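# Build a criss-cross stack from four wooden strips

## Task

Take the four same-coloured wooden strips lying loose on the table between the two rows and stack them in a criss-cross: two lie flat on the table, parallel and apart with a gap between them, and the other two lie flat across the top of both lower strips, likewise parallel and separated by a gap.

## Robot and tools

ROBOT. There are two arms, left_arm and right_arm, each with a two-finger parallel gripper. Root links in the scene frame: left_arm at (+0.020, +0.238, 0) m, right_arm at (+0.015, -0.282, 0) m, both facing roughly +x. Joint ranges in rad, base to hand: waist -2.618 to 3.054, shoulder 0.000 to 3.142, elbow 0.000 to 3.142, wrist pitch -1.571 to 1.571, wrist yaw -1.571 to 1.571, wrist roll -2.094 to 2.094. The elbow cannot lock fully straight.

FRAME. All poses use one scene frame. Its origin is on the tabletop midway between the arms, +x runs out across the table, +z is up, and left_arm sits on the +y side. The arm names do not refer to the left or right of any picture. In the gripper's own frame the fingers extend along +z and close along y. end_effector_position is the point between the finger pads, roughly 1 cm back from the tips.

THE 16-NUMBER ROW. Every motion command is one flat list of 16 numbers covering both arms, even if only one moves: left_arm x, y, z, qw, qx, qy, qz, opening, then right_arm in the same order. x, y, z are an absolute target position for that gripper in metres, scene frame; qw, qx, qy, qz are an absolute target orientation quaternion, w first, scene frame. Opening runs from -1 (closed) to +1 (fully open, 0.094 m apart). A row is refused outright, sending nothing, if any arm's target lies more than 0.6 m from its last reported position along any of its gripper axes. To keep an arm still or keep its orientation, repeat the exact same pose and quaternion in every call rather than copying drifted values from the latest result.

execute_actions. Argument actions is a list holding zero or one item. An empty list just returns the current state. An action item {"rows": [...], "steps": n} gives 1 to 15 rows, each applied for one control step of 1/30 s; n is 1 to 15 (default 15), and the final row repeats if rows run out. A wait item {"steps": n} (n up to 300) sends nothing and returns once n steps have passed since the previous result, your reply time included. Optional pictures (true/false) controls whether camera images come back.

move. target is one 16-number row as above; speed is the top path speed in m/s, 0.002 to 0.5, default 0.25, with rotation capped at twice that value in rad/s. Each gripper follows a straight line to its target, both finishing together, lasting 0.5 to 10 s (cut off at 10 s). It does not avoid obstacles or the other arm. Grippers lag, may wander, and can overshoot speed near full reach. The opening is applied at the start. The result adds a move: line with the outcome (done, off_target, moving, held, fault) and any limits (paced = target was clipped; held = some steps were blocked, after which the arm may jump fast), plus each gripper's distance from its target.

wait. seconds, 0 to 10; the robot gets nothing new meanwhile.

zoom_image. camera is one of cam_head_left, cam_head_right, cam_high, cam_low, cam_left_wrist, cam_right_wrist; region is [x0, y0, x1, y1] in pixels of that camera's 504x504 image, origin top-left, no larger than 504 by 504.

read_manual. section, only "licences"; gives licence text, no motion.

finished_scene. scene is the integer of the scene being closed.

CONTROL BEHAVIOUR. Each step the commanded pose is clamped to within 70 mm and 16 degrees of the measured one, so distant targets need several actions; after an action the arm only continues up to that last clamped pose. Position is favoured over orientation if both cannot be met. Arms often stop a centimetre or more short, usually low, and reported positions get less accurate at long reach.

RESULTS. The state line shows each gripper's position and quaternion. grip_measured gives the finger opening on the command scale; the last value in Joint positions is the opening in metres. Readings may be off by about 1 mm. To hold a strip, command an opening about 0.03 below grip_measured; smaller differences grip more gently. Very thin parts get less force. HELD marks steps where a row was partly or wholly withheld; a pose unreachable line names the arm whose command a clearance check altered or blocked. A Hand target line shows where each gripper is currently being driven. FAULT and OVER-TEMPERATURE FAULT lines signal arm stops; MOTOR HOT appears from 75 °C, a 10 s stop happens at 90 °C, and at 100 °C the arm goes limp and drops. Holding loads for long heats motors.

CAMERAS. Six 504x504 views: two head cameras, cam_high, cam_low and two fisheye wrist cameras; calibration (K, distortion, world-to-camera transform) is provided and may be slightly off.

AVOID. Knocking or dropping strips off the table, which fails the job; letting arms collide or press on each other; fast contacts and targets set deep past a surface, which press hard; slips and drops. Occasional external tugs on held parts or pushes on loose strips may occur, so verify the stack before finishing.

Each tool is called after "Call:" as name(argument=value, ...), one argument or row to a line, values as JSON.

## Session

I'll start by looking at the scene.

Call:
execute_actions(
  actions=[],
)

Scene clock: 0.00 s of 5550.00 s.
left_arm: end_effector_position=(+0.2098, +0.2922, +0.1998) grip_measured=+1.000 end_effector_quat_wxyz=(+0.472, +0.089, +0.876, +0.034) | right_arm: end_effector_position=(+0.3119, -0.1200, +0.1470) grip_measured=+1.000 end_effector_quat_wxyz=(-0.100, +0.123, +0.943, +0.291)
Joint positions: left_arm=[ 0.943  0.537  0.695 -1.016  0.754  0.844  0.094] | right_arm=[ 0.366  1.771  1.468 -1.282 -0.626  0.438  0.094]
Joint velocities: left_arm=[-0.002 -0.002  0.027 -0.007 -0.081 -0.066  0.   ] | right_arm=[-0.002  0.012 -0.007  0.095  0.022 -0.037  0.   ]
Hand target (left_arm): +0.210, +0.290, +0.204; +0.478, +0.093, +0.873, +0.034
Hand target (right_arm): +0.312, -0.119, +0.149; -0.098, +0.121, +0.943, +0.294

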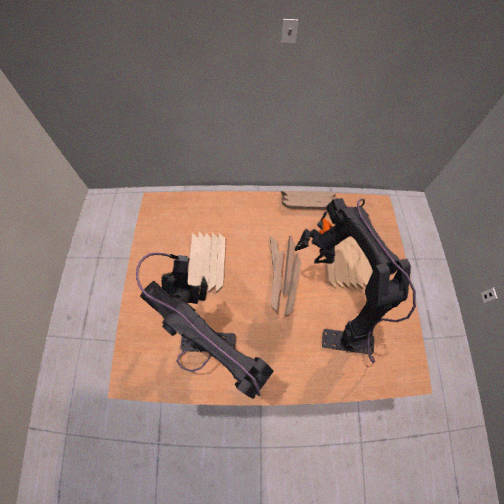

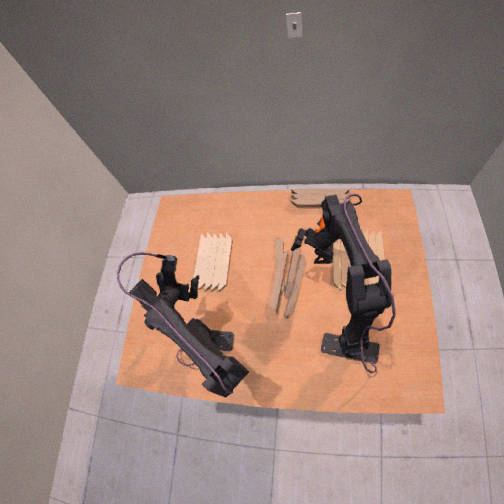

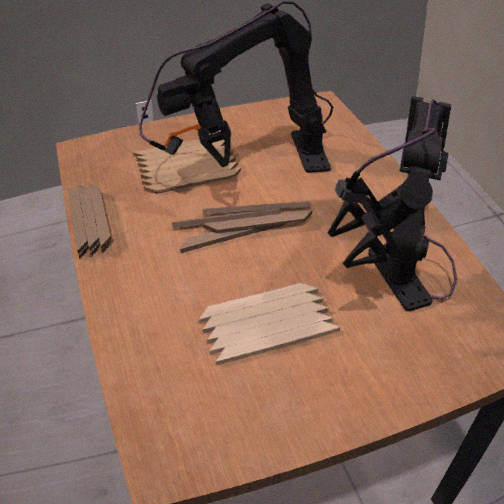

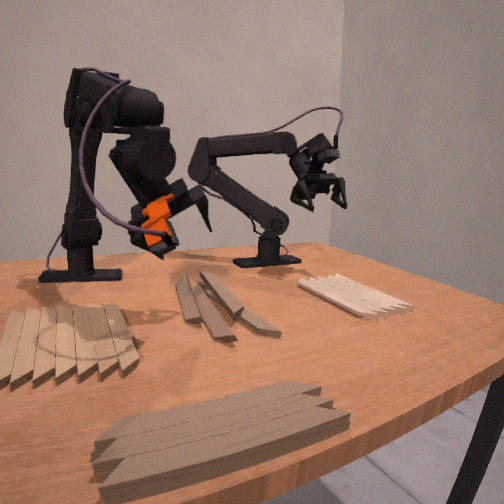

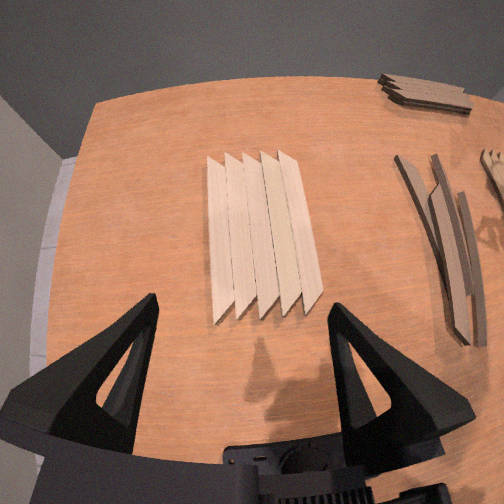

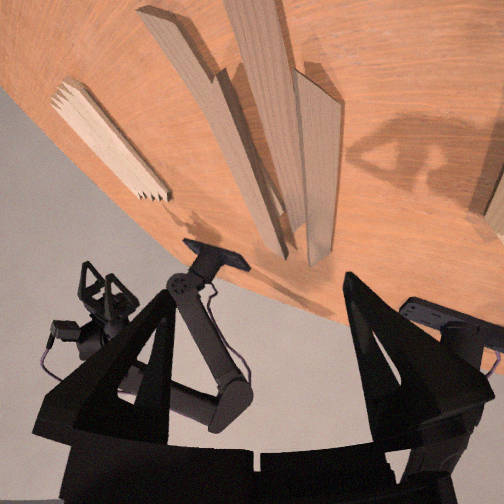

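Call:
zoom_image(
  camera="cam_high",
  region=[150, 170, 340, 280],
)

Call:
zoom_image(
  camera="cam_low",
  region=[150, 250, 310, 360],
)

Call:
zoom_image(
  camera="cam_head_left",
  region=[230, 220, 340, 330],
)

Region (150, 170, 340, 280) of cam_high's 504x504 image, scaled by 2.653, with more detail than that image has; it fills the top 292 rows of this view, and the rest is white.

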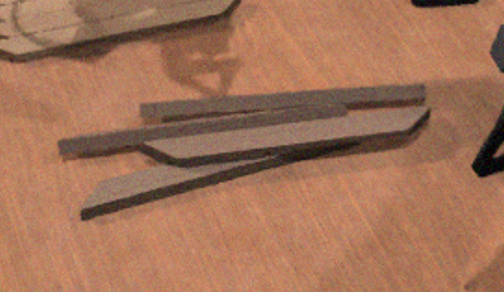

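Region (150, 250, 310, 360) of cam_low's 504x504 image, scaled by 3.150, with more detail than that image has; it fills the top 346 rows of this view, and the rest is white.

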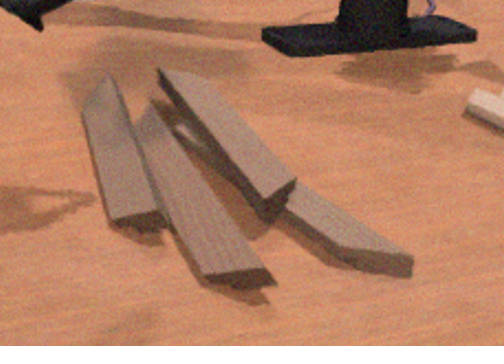

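Region (230, 220, 340, 330) of cam_head_left's 504x504 image, scaled by 4.582, with more detail than that image has.

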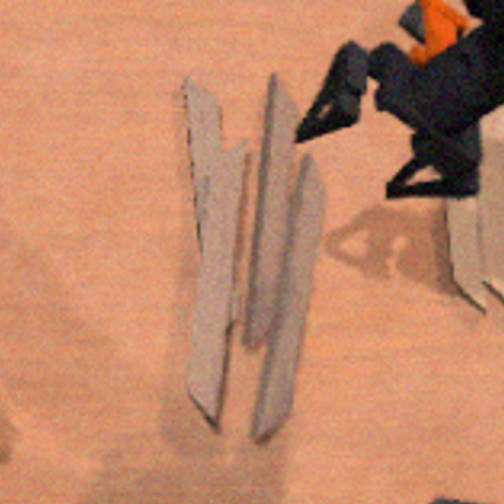

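Call:
move(
  target=[0.2098, 0.2922, 0.1998, 0.472, 0.089, 0.876, 0.034, 1, 0.25, -0.07, 0.16, 0, 0.1175, 0.993, 0, 1],
  speed=0.25,
)

Scene clock: 45.60 s of 5550.00 s.
left_arm: end_effector_position=(+0.2096, +0.2926, +0.1995) grip_measured=+1.000 end_effector_quat_wxyz=(+0.471, +0.088, +0.877, +0.035) | right_arm: end_effector_position=(+0.2479, -0.0701, +0.1568) grip_measured=+1.000 end_effector_quat_wxyz=(-0.001, +0.117, +0.993, +0.011)
Joint positions: left_arm=[ 0.943  0.537  0.695 -1.016  0.751  0.844  0.094] | right_arm=[ 0.91   1.723  1.585 -1.417 -0.015  0.963  0.094]
Joint velocities: left_arm=[ 0.017 -0.017 -0.017  0.022 -0.007 -0.022  0.   ] | right_arm=[-0.012  0.002  0.012  0.037 -0.007  0.007  0.   ]
Hand target (left_arm): +0.210, +0.292, +0.200; +0.472, +0.089, +0.876, +0.034
Hand target (right_arm): +0.251, -0.070, +0.160; +0.004, +0.119, +0.993, +0.003
Off the commanded pose (left_arm): 0.001 m, 0 deg.
Off the commanded pose (right_arm): 0.004 m, 1 deg.
After step 90, 40.70 s passed at rest.
move: done
camera_calibration (this result's frames):
cam_left_wrist: T_world_to_cam=[[-0.0923557, -0.994783, -0.0433355, 0.31806], [-0.938121, 0.101519, -0.331093, 0.26773], [0.333765, 0.0100757, -0.942603, 0.227022], [0, 0, 0, 1]] pos_world=[0.204766, 0.286933, 0.316418]
cam_right_wrist: T_world_to_cam=[[-0.364667, -0.931135, -0.00230746, 0.0241432], [-0.676082, 0.263073, 0.688263, 0.104205], [-0.640259, 0.252547, -0.725458, 0.408254], [0, 0, 0, 1]] pos_world=[0.340643, -0.108036, 0.224507]

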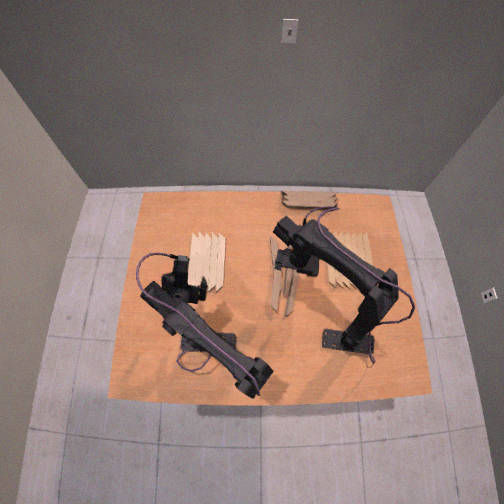

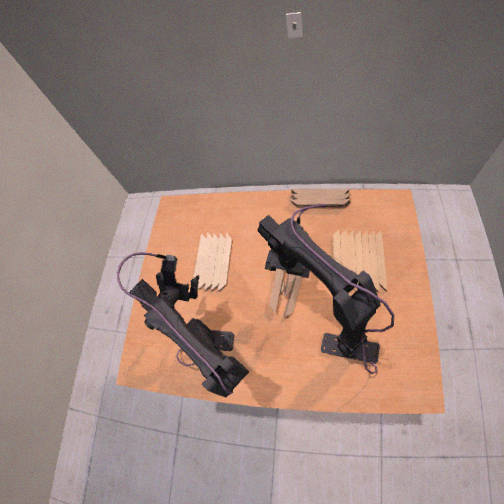

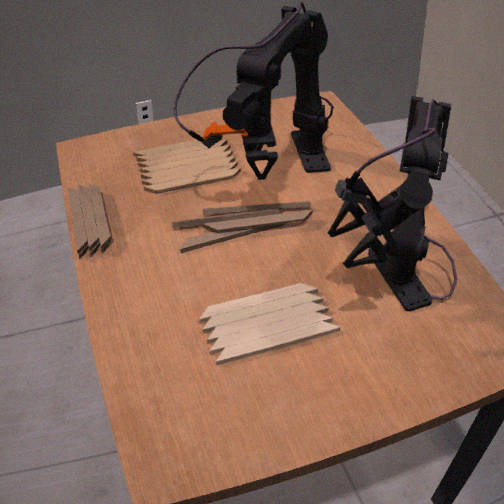

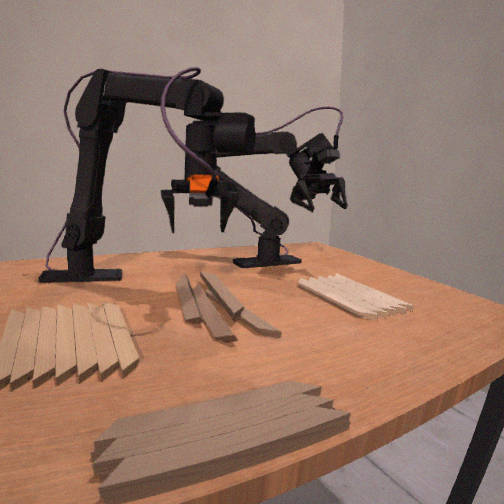

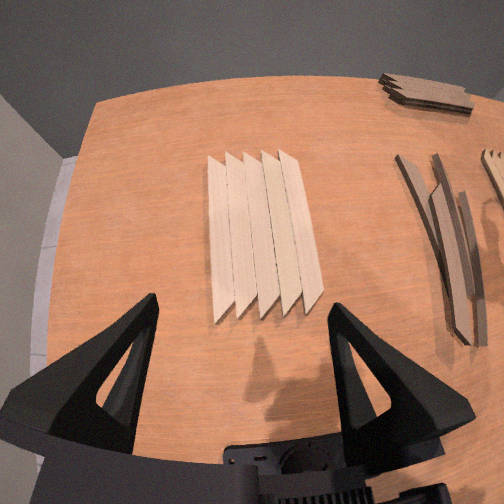

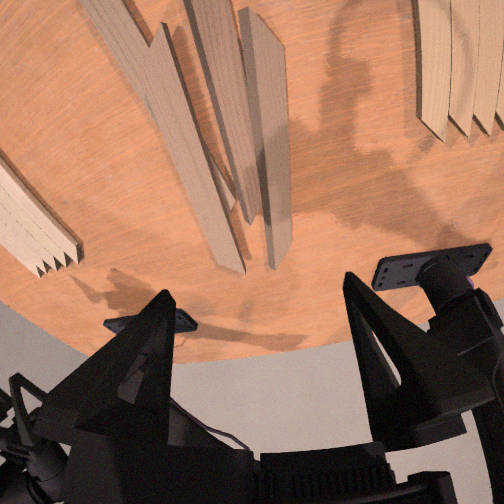

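Call:
zoom_image(
  camera="cam_right_wrist",
  region=[70, 0, 350, 290],
)

Region (70, 0, 350, 290) of cam_right_wrist's 504x504 image, scaled by 1.738, with more detail than that image has; it fills the left 487 columns of this view, and the rest is white.

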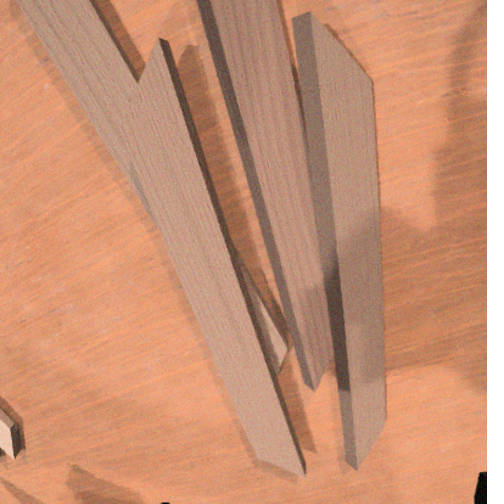

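Call:
move(
  target=[0.2098, 0.2922, 0.1998, 0.472, 0.089, 0.876, 0.034, 1, 0.15, -0.086, 0.05, 0, 0.122, 0.9925, 0, 1],
  speed=0.2,
)

Scene clock: 66.23 s of 5550.00 s.
left_arm: end_effector_position=(+0.2095, +0.2930, +0.1993) grip_measured=+1.000 end_effector_quat_wxyz=(+0.470, +0.088, +0.877, +0.036) | right_arm: end_effector_position=(+0.1525, -0.0808, +0.0502) grip_measured=+1.000 end_effector_quat_wxyz=(-0.009, +0.123, +0.992, -0.001)
Joint positions: left_arm=[ 0.943  0.537  0.695 -1.016  0.748  0.844  0.094] | right_arm=[ 1.141  1.527  0.949 -1.003 -0.014  1.204  0.094]
Joint velocities: left_arm=[ 0.012 -0.002  0.007 -0.007 -0.007  0.037  0.   ] | right_arm=[ 0.007 -0.007  0.017 -0.007 -0.007  0.037  0.   ]
Hand target (left_arm): +0.210, +0.292, +0.200; +0.472, +0.089, +0.876, +0.034
Hand target (right_arm): +0.151, -0.083, +0.049; -0.001, +0.122, +0.993, +0.000
Off the commanded pose (left_arm): 0.001 m, 0 deg.
Off the commanded pose (right_arm): 0.006 m, 1 deg.
After step 90, 16.20 s passed at rest.
move: done
camera_calibration (this result's frames):
cam_left_wrist: T_world_to_cam=[[-0.090929, -0.994875, -0.0442323, 0.318267], [-0.938733, 0.100455, -0.329681, 0.267662], [0.332435, 0.0115447, -0.943056, 0.226803], [0, 0, 0, 1]] pos_world=[0.204806, 0.287129, 0.316209]
cam_right_wrist: T_world_to_cam=[[-0.374724, -0.926787, 0.0254627, -0.0203043], [-0.659844, 0.285884, 0.694893, 0.114915], [-0.651297, 0.243592, -0.718662, 0.273191], [0, 0, 0, 1]] pos_world=[0.246146, -0.118217, 0.116996]

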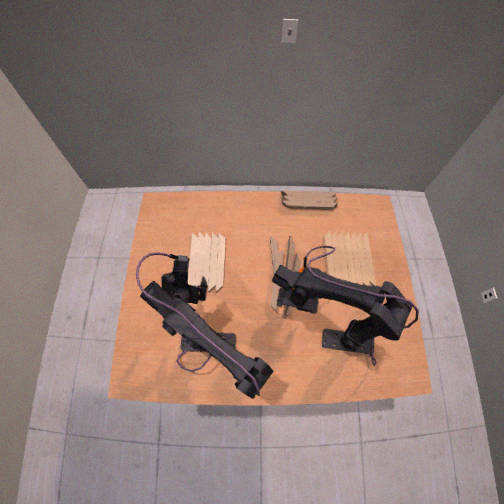

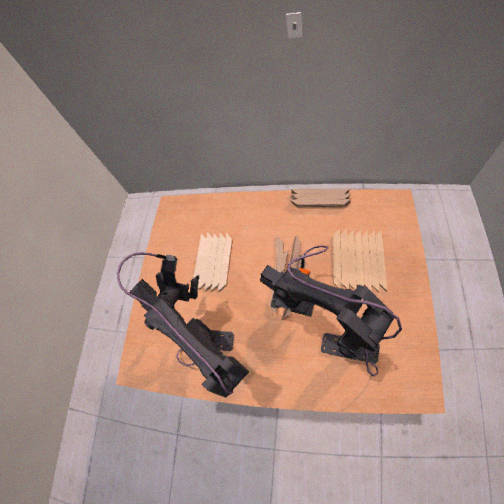

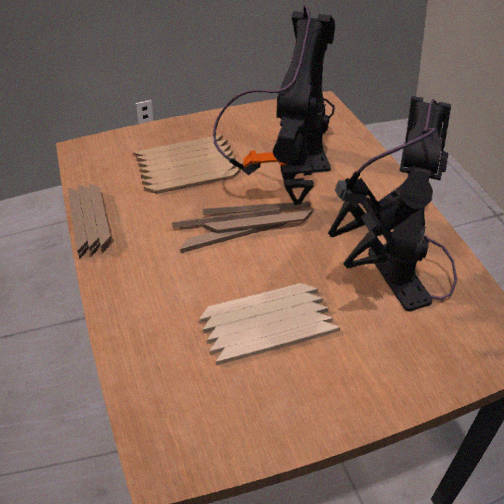

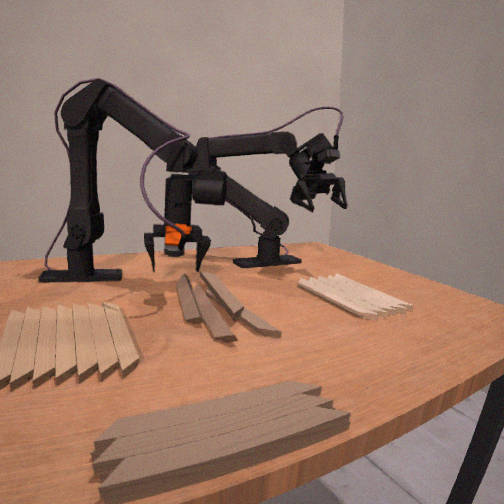

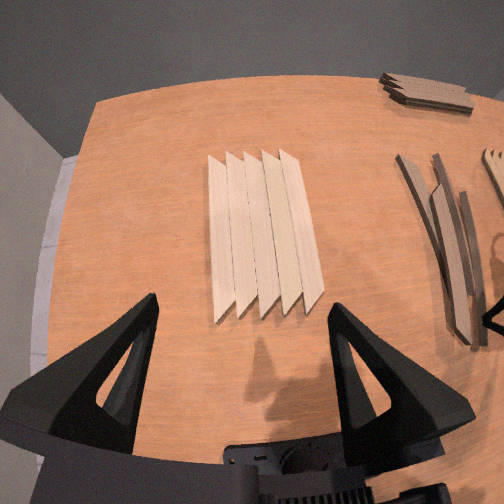

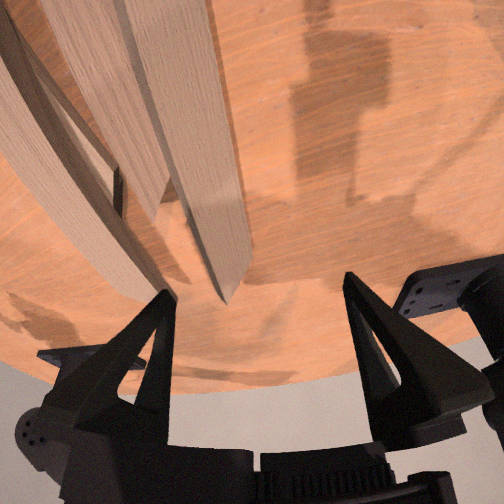

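Call:
move(
  target=[0.2098, 0.2922, 0.1998, 0.472, 0.089, 0.876, 0.034, 1, 0.152, -0.083, 0.02, 0, 0.122, 0.9925, 0, 1],
  speed=0.08,
)

Call:
move(
  target=[0.2098, 0.2922, 0.1998, 0.472, 0.089, 0.876, 0.034, 1, 0.137, -0.143, 0.02, 0, 0.122, 0.9925, 0, 1],
  speed=0.06,
)

Scene clock: 74.80 s of 5550.00 s.
left_arm: end_effector_position=(+0.2094, +0.2931, +0.1992) grip_measured=+1.000 end_effector_quat_wxyz=(+0.470, +0.088, +0.878, +0.036) | right_arm: end_effector_position=(+0.1554, -0.0766, +0.0294) grip_measured=+1.000 end_effector_quat_wxyz=(+0.000, +0.123, +0.992, +0.015)
Joint positions: left_arm=[ 0.943  0.537  0.695 -1.016  0.747  0.844  0.094] | right_arm=[ 1.141  1.543  0.874 -0.875 -0.014  1.206  0.094]
Joint velocities: left_arm=[ 0.022 -0.002 -0.007 -0.051 -0.066 -0.022  0.   ] | right_arm=[-0.002 -0.012 -0.012 -0.051  0.007 -0.007  0.   ]
Hand target (left_arm): +0.210, +0.292, +0.200; +0.472, +0.089, +0.876, +0.034
Hand target (right_arm): +0.152, -0.083, +0.020; -0.000, +0.122, +0.993, +0.000
Off the commanded pose (left_arm): 0.001 m, 0 deg.
Off the commanded pose (right_arm): 0.012 m, 2 deg.
After step 90, 4.60 s passed at rest.
move: off_target (right_arm)
camera_calibration (this result's frames):
cam_left_wrist: T_world_to_cam=[[-0.0902161, -0.994919, -0.0446814, 0.31837], [-0.939037, 0.099923, -0.328975, 0.267628], [0.331768, 0.0122787, -0.943281, 0.226693], [0, 0, 0, 1]] pos_world=[0.204825, 0.287227, 0.316104]
cam_right_wrist: T_world_to_cam=[[-0.375936, -0.926572, -0.0116784, -0.013558], [-0.674706, 0.265065, 0.688848, 0.130961], [-0.635172, 0.266842, -0.724811, 0.258624], [0, 0, 0, 1]] pos_world=[0.247535, -0.116288, 0.0970829]

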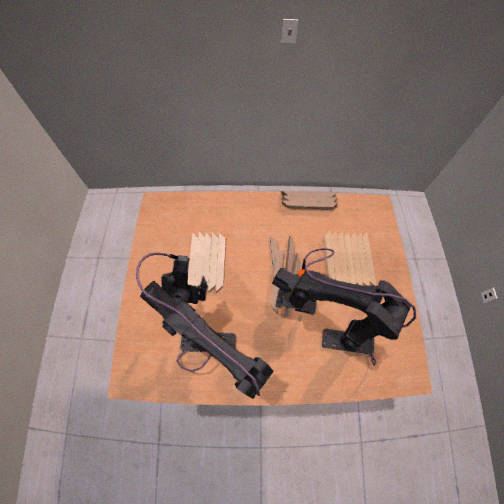

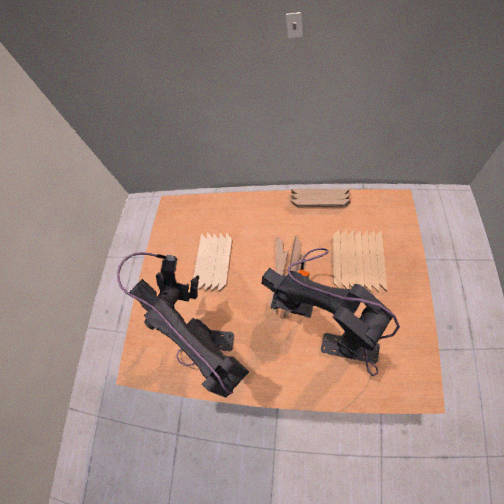

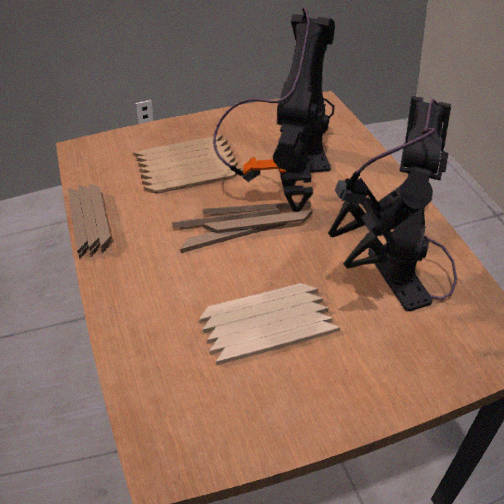

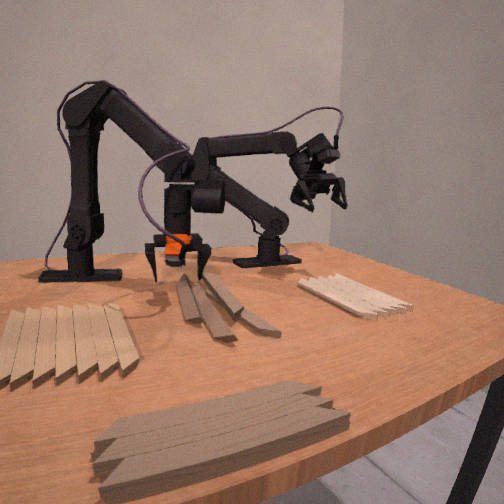

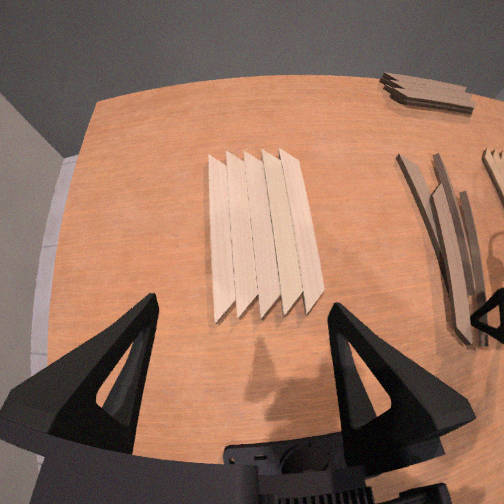

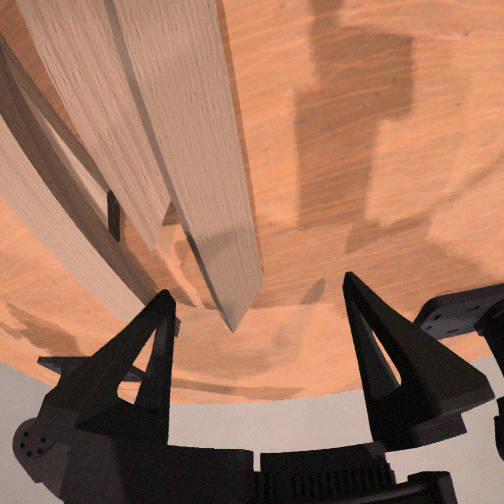

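Scene clock: 76.27 s of 5550.00 s.
left_arm: end_effector_position=(+0.2093, +0.2934, +0.1990) grip_measured=+1.000 end_effector_quat_wxyz=(+0.469, +0.087, +0.878, +0.037) | right_arm: end_effector_position=(+0.1404, -0.1299, +0.0219) grip_measured=+1.000 end_effector_quat_wxyz=(+0.001, +0.121, +0.993, +0.014)
Joint positions: left_arm=[ 0.943  0.537  0.695 -1.016  0.745  0.844  0.094] | right_arm=[ 1.047  1.35   0.677 -0.873 -0.014  1.108  0.094]
Joint velocities: left_arm=[-0.007 -0.007 -0.012  0.081 -0.022  0.022  0.   ] | right_arm=[ 0.002  0.002  0.002 -0.037  0.022 -0.007  0.   ]
Hand target (left_arm): +0.210, +0.292, +0.200; +0.472, +0.089, +0.876, +0.034
Hand target (right_arm): +0.136, -0.142, +0.019; +0.000, +0.122, +0.993, -0.000
Off the commanded pose (left_arm): 0.002 m, 1 deg.
Off the commanded pose (right_arm): 0.014 m, 2 deg.
move: off_target (right_arm)
camera_calibration (this result's frames):
cam_left_wrist: T_world_to_cam=[[-0.0887911, -0.995007, -0.0455813, 0.318577], [-0.939643, 0.0988563, -0.327564, 0.26756], [0.330434, 0.0137454, -0.943729, 0.226474], [0, 0, 0, 1]] pos_world=[0.204863, 0.287424, 0.315894]
cam_right_wrist: T_world_to_cam=[[-0.372076, -0.928158, -0.00904003, -0.0694832], [-0.676311, 0.26442, 0.687521, 0.14032], [-0.635738, 0.261924, -0.726108, 0.257319], [0, 0, 0, 1]] pos_world=[0.232635, -0.168993, 0.0897403]

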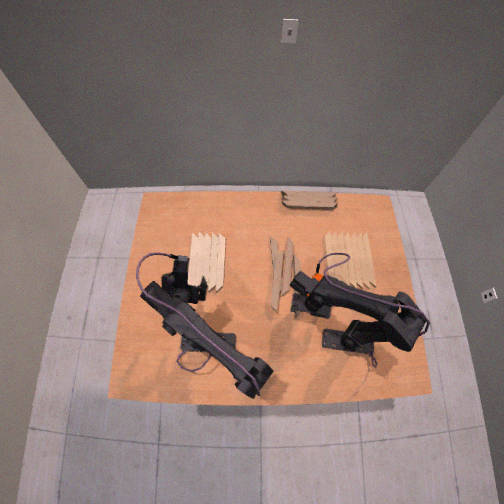

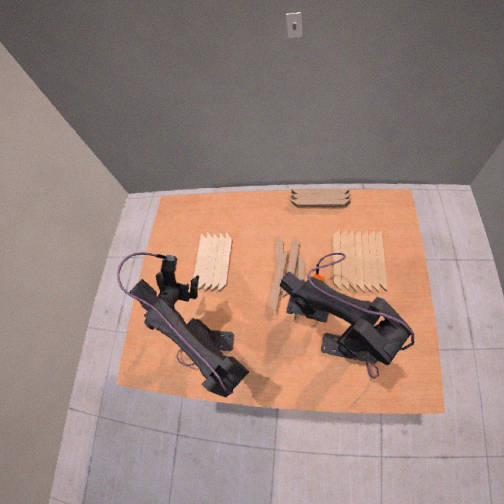

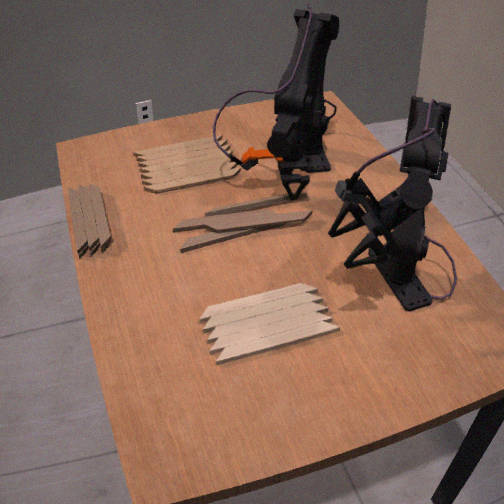

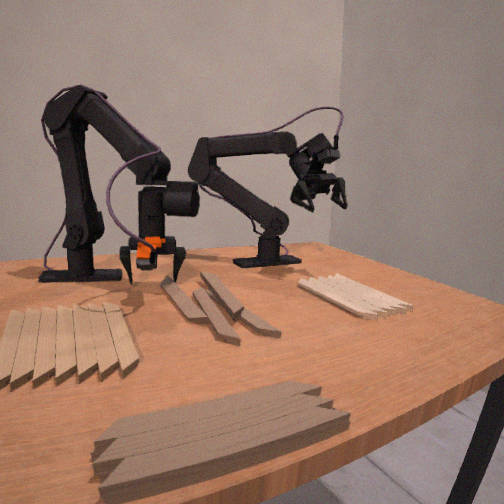

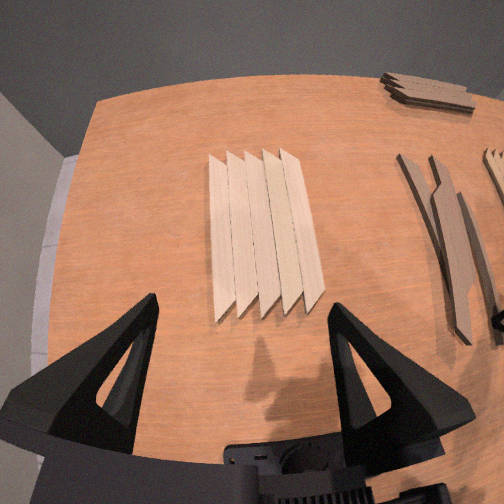

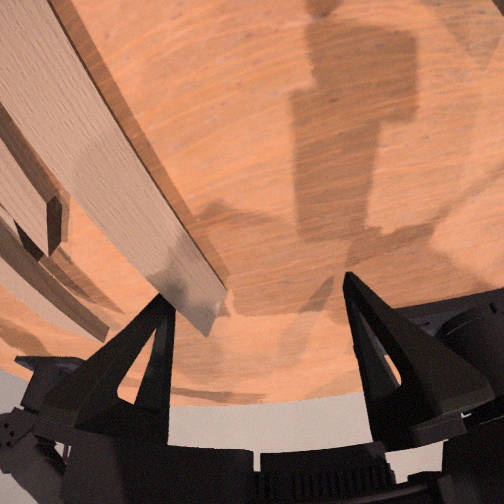

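Call:
zoom_image(
  camera="cam_low",
  region=[130, 250, 310, 360],
)

Call:
zoom_image(
  camera="cam_high",
  region=[150, 170, 340, 280],
)

Call:
zoom_image(
  camera="cam_head_left",
  region=[230, 220, 340, 330],
)

Region (130, 250, 310, 360) of cam_low's 504x504 image, scaled by 2.800, with more detail than that image has.

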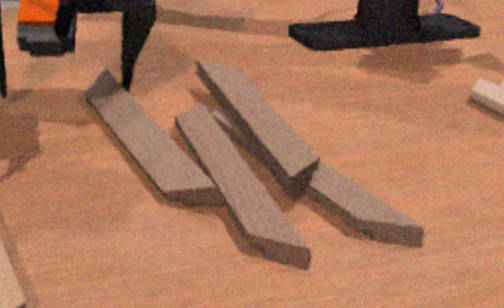

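Region (150, 170, 340, 280) of cam_high's 504x504 image, scaled by 2.653, with more detail than that image has; it fills the top 292 rows of this view, and the rest is white.

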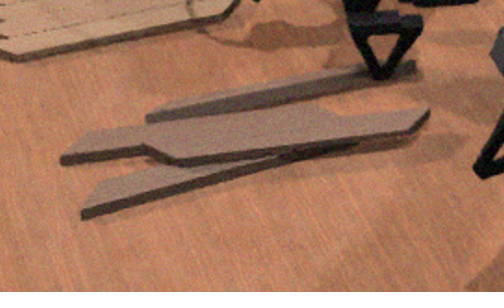

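Region (230, 220, 340, 330) of cam_head_left's 504x504 image, scaled by 4.582, with more detail than that image has.

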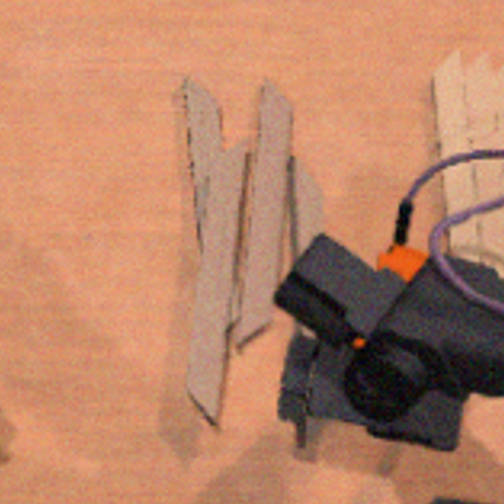

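Call:
move(
  target=[0.2098, 0.2922, 0.1998, 0.472, 0.089, 0.876, 0.034, 1, 0.30, -0.15, 0.018, 0, 0, 1, 0, 0.28],
  speed=0.08,
)

Scene clock: 92.03 s of 5550.00 s.
left_arm: end_effector_position=(+0.2092, +0.2937, +0.1988) grip_measured=+1.000 end_effector_quat_wxyz=(+0.469, +0.087, +0.878, +0.038) | right_arm: end_effector_position=(+0.2936, -0.1496, +0.0172) grip_measured=+0.282 end_effector_quat_wxyz=(+0.002, -0.000, +1.000, +0.008)
Joint positions: left_arm=[ 0.943  0.537  0.695 -1.016  0.743  0.844  0.094] | right_arm=[ 0.616  1.797  1.104 -0.869 -0.013  0.433  0.06 ]
Joint velocities: left_arm=[ 0.007 -0.002 -0.017  0.007  0.007 -0.066  0.   ] | right_arm=[ 0.002  0.002  0.007 -0.037 -0.037 -0.022 -0.   ]
Hand target (left_arm): +0.210, +0.292, +0.200; +0.472, +0.089, +0.876, +0.034
Hand target (right_arm): +0.300, -0.153, +0.019; +0.001, -0.000, +1.000, -0.001
Off the commanded pose (left_arm): 0.002 m, 1 deg.
Off the commanded pose (right_arm): 0.006 m, 1 deg.
After step 90, 10.33 s passed at rest.
move: done
camera_calibration (this result's frames):
cam_left_wrist: T_world_to_cam=[[-0.0876044, -0.995077, -0.0463328, 0.31875], [-0.940146, 0.0979656, -0.326388, 0.267504], [0.32932, 0.0149665, -0.9441, 0.226291], [0, 0, 0, 1]] pos_world=[0.204895, 0.287587, 0.31572]
cam_right_wrist: T_world_to_cam=[[-0.137208, -0.99054, 0.00203916, -0.109269], [-0.723663, 0.101646, 0.682627, 0.242013], [-0.676377, 0.0921865, -0.730764, 0.343036], [0, 0, 0, 1]] pos_world=[0.392164, -0.164459, 0.0856964]

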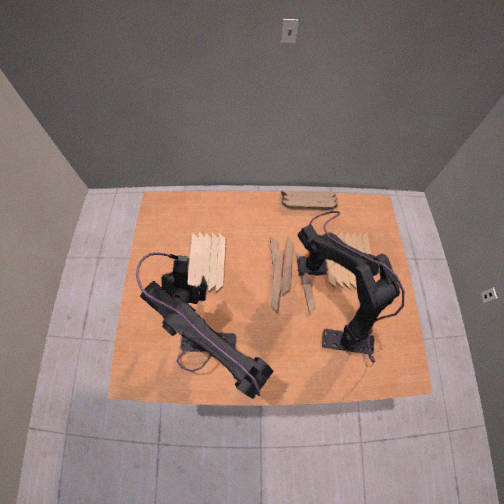

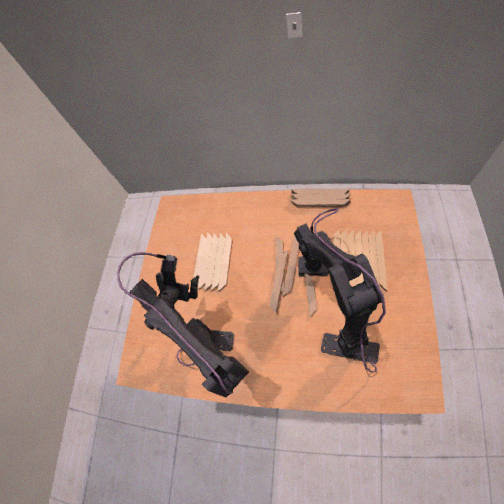

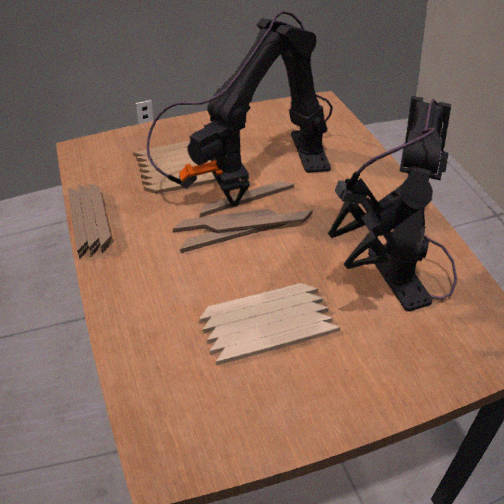

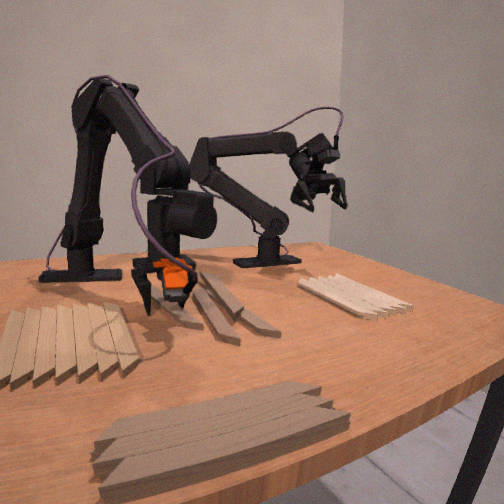

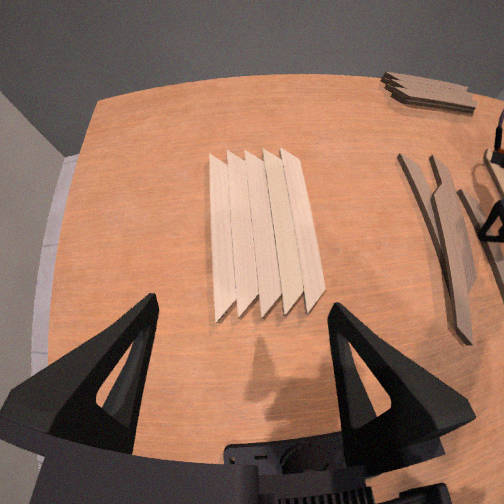

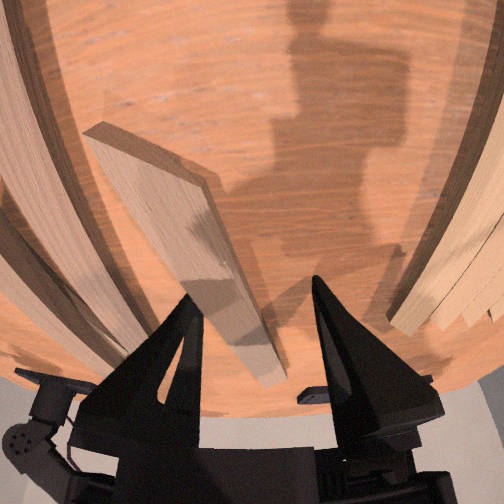

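Call:
move(
  target=[0.17, 0.0, 0.08, 0, 0.081, 0.9967, 0, 1, 0.258, -0.137, 0.013, 0, -0.052, 0.9986, 0, 0.28],
  speed=0.2,
)

Scene clock: 129.23 s of 5550.00 s.
left_arm: end_effector_position=(+0.1759, -0.0003, +0.0715) grip_measured=+1.000 end_effector_quat_wxyz=(-0.001, +0.082, +0.996, -0.027) | right_arm: end_effector_position=(+0.2633, -0.1349, +0.0141) grip_measured=+0.282 end_effector_quat_wxyz=(-0.004, -0.048, +0.999, +0.003)
Joint positions: left_arm=[-0.963  1.613  1.121 -1.039  0.036 -0.808  0.094] | right_arm=[ 0.709  1.745  1.027 -0.857 -0.009  0.43   0.06 ]
Joint velocities: left_arm=[-0.017  0.007 -0.007 -0.022  0.037 -0.066  0.   ] | right_arm=[ 0.002  0.002 -0.002  0.007 -0.081  0.007 -0.001]
Hand target (left_arm): +0.179, -0.010, +0.078; +0.003, +0.083, +0.996, -0.037
Hand target (right_arm): +0.258, -0.136, +0.013; -0.001, -0.052, +0.999, +0.000
Off the commanded pose (left_arm): 0.010 m, 3 deg.
Off the commanded pose (right_arm): 0.006 m, 1 deg.
After step 90, 31.30 s passed at rest.
move: off_target (left_arm)
camera_calibration (this result's frames):
cam_left_wrist: T_world_to_cam=[[-0.0624574, -0.994379, 0.0854901, 0.00356313], [-0.793069, 0.101451, 0.600624, 0.131329], [-0.605921, -0.0302862, -0.794948, 0.275362], [0, 0, 0, 1]] pos_world=[0.271224, -0.00144068, 0.139715]
cam_right_wrist: T_world_to_cam=[[-0.0418089, -0.99904, 0.0130559, -0.125226], [-0.722808, 0.0392651, 0.689933, 0.211934], [-0.689783, 0.0194084, -0.723756, 0.31255], [0, 0, 0, 1]] pos_world=[0.363544, -0.139494, 0.081625]

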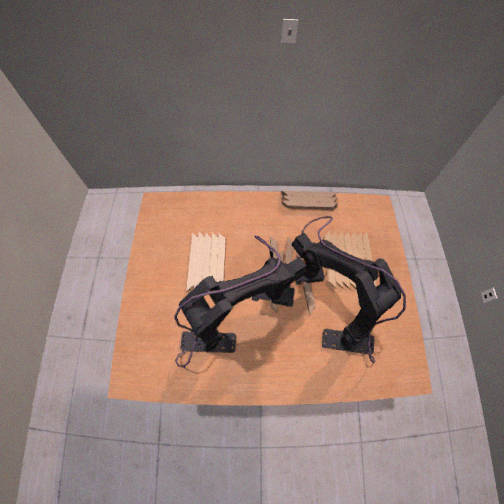

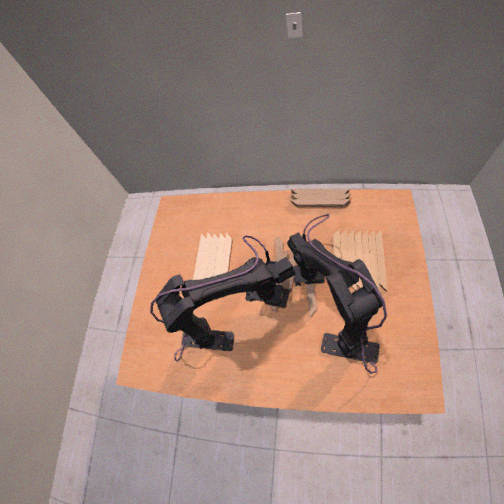

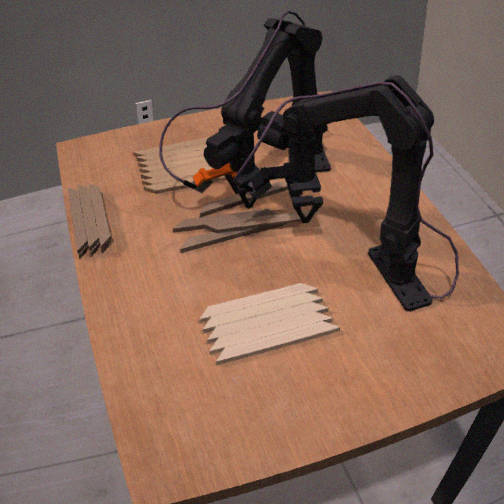

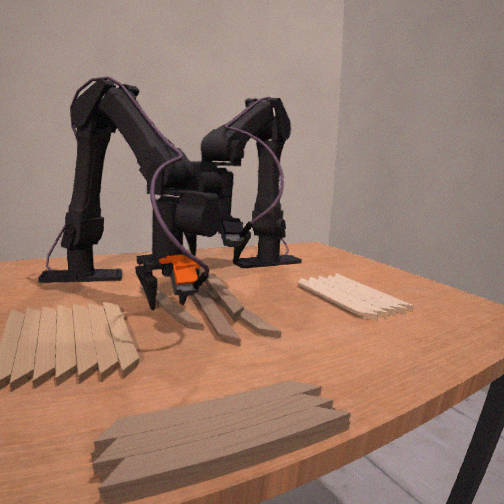

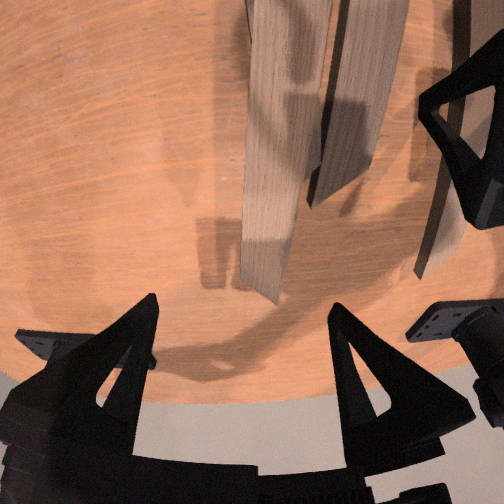

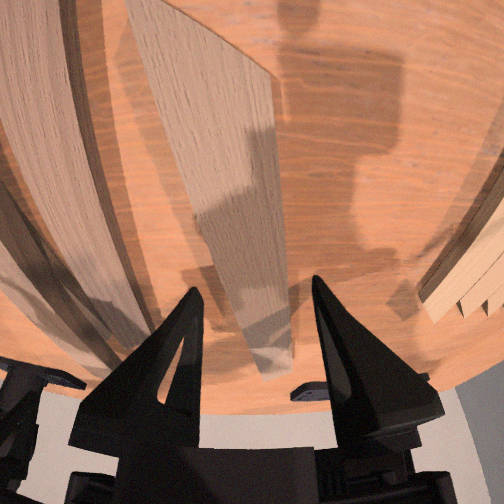

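Call:
move(
  target=[0.17, 0.0, 0.08, 0, 0.081, 0.9967, 0, 1, 0.258, -0.137, 0.013, 0, -0.052, 0.9986, 0, -0.5],
  speed=0.1,
)

Scene clock: 132.97 s of 5550.00 s.
left_arm: end_effector_position=(+0.1652, +0.0048, +0.0756) grip_measured=+1.000 end_effector_quat_wxyz=(-0.009, +0.081, +0.997, -0.004) | right_arm: end_effector_position=(+0.2633, -0.1349, +0.0141) grip_measured=-0.449 end_effector_quat_wxyz=(-0.004, -0.048, +0.999, +0.003)
Joint positions: left_arm=[-0.995  1.613  1.139 -1.101  0.02  -0.842  0.094] | right_arm=[ 0.709  1.745  1.027 -0.857 -0.009  0.43   0.026]
Joint velocities: left_arm=[ 0.007 -0.007 -0.002 -0.081 -0.007 -0.007  0.   ] | right_arm=[ 0.007  0.007  0.002  0.007 -0.051 -0.022  0.   ]
Hand target (left_arm): +0.169, +0.000, +0.080; -0.001, +0.081, +0.997, -0.001
Hand target (right_arm): +0.258, -0.137, +0.013; -0.000, -0.052, +0.999, +0.000
Off the commanded pose (left_arm): 0.008 m, 1 deg.
Off the commanded pose (right_arm): 0.006 m, 1 deg.
move: done
camera_calibration (this result's frames):
cam_left_wrist: T_world_to_cam=[[-0.0587377, -0.997467, 0.04011, 0.0104116], [-0.785678, 0.0709783, 0.61455, 0.117736], [-0.61584, 0.00458368, -0.787858, 0.273135], [0, 0, 0, 1]] pos_world=[0.261322, 0.000776492, 0.142419]
cam_right_wrist: T_world_to_cam=[[-0.0418089, -0.99904, 0.0130559, -0.125226], [-0.722808, 0.0392651, 0.689933, 0.211934], [-0.689783, 0.0194084, -0.723756, 0.31255], [0, 0, 0, 1]] pos_world=[0.363544, -0.139494, 0.081625]

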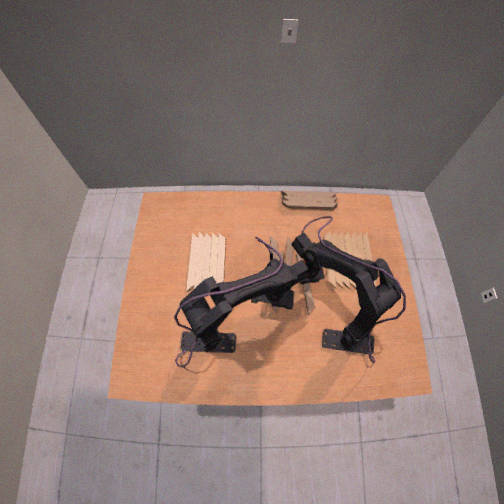

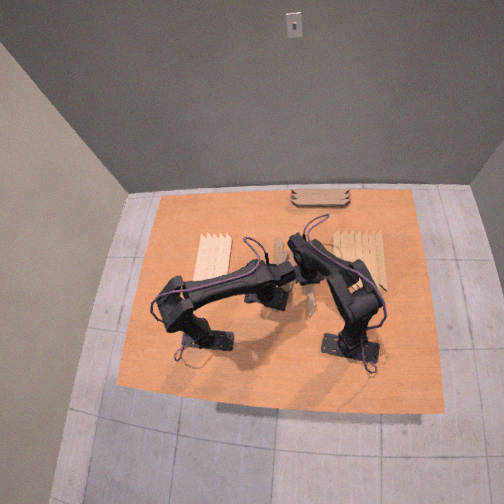

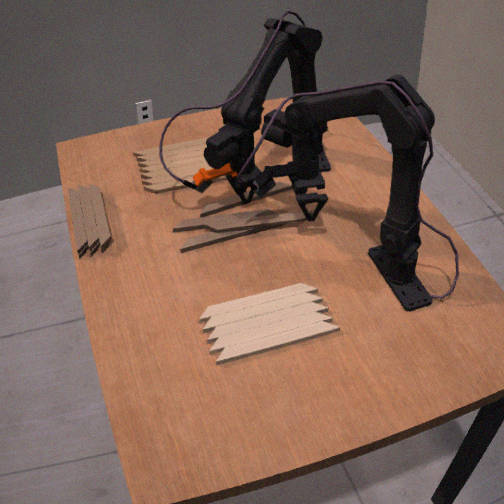

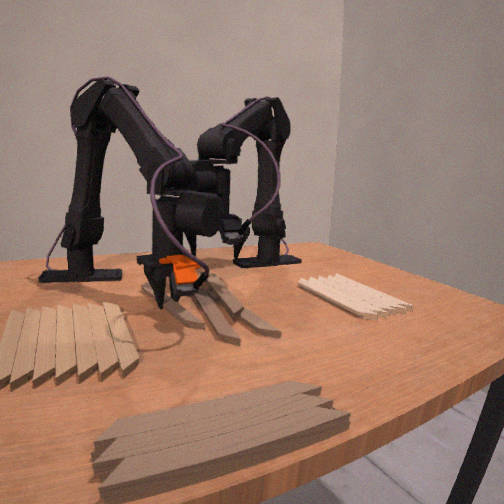

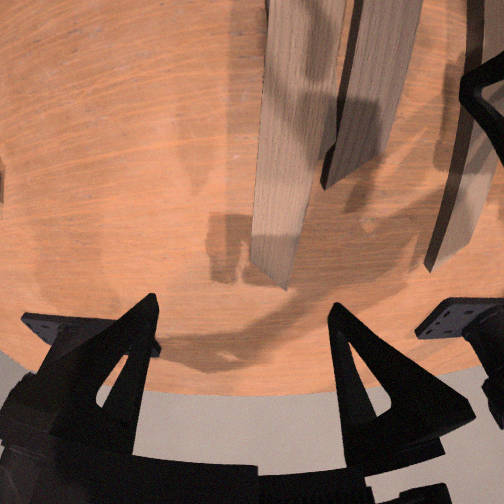

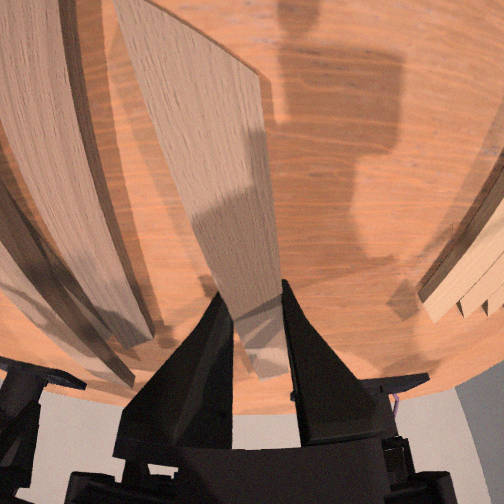

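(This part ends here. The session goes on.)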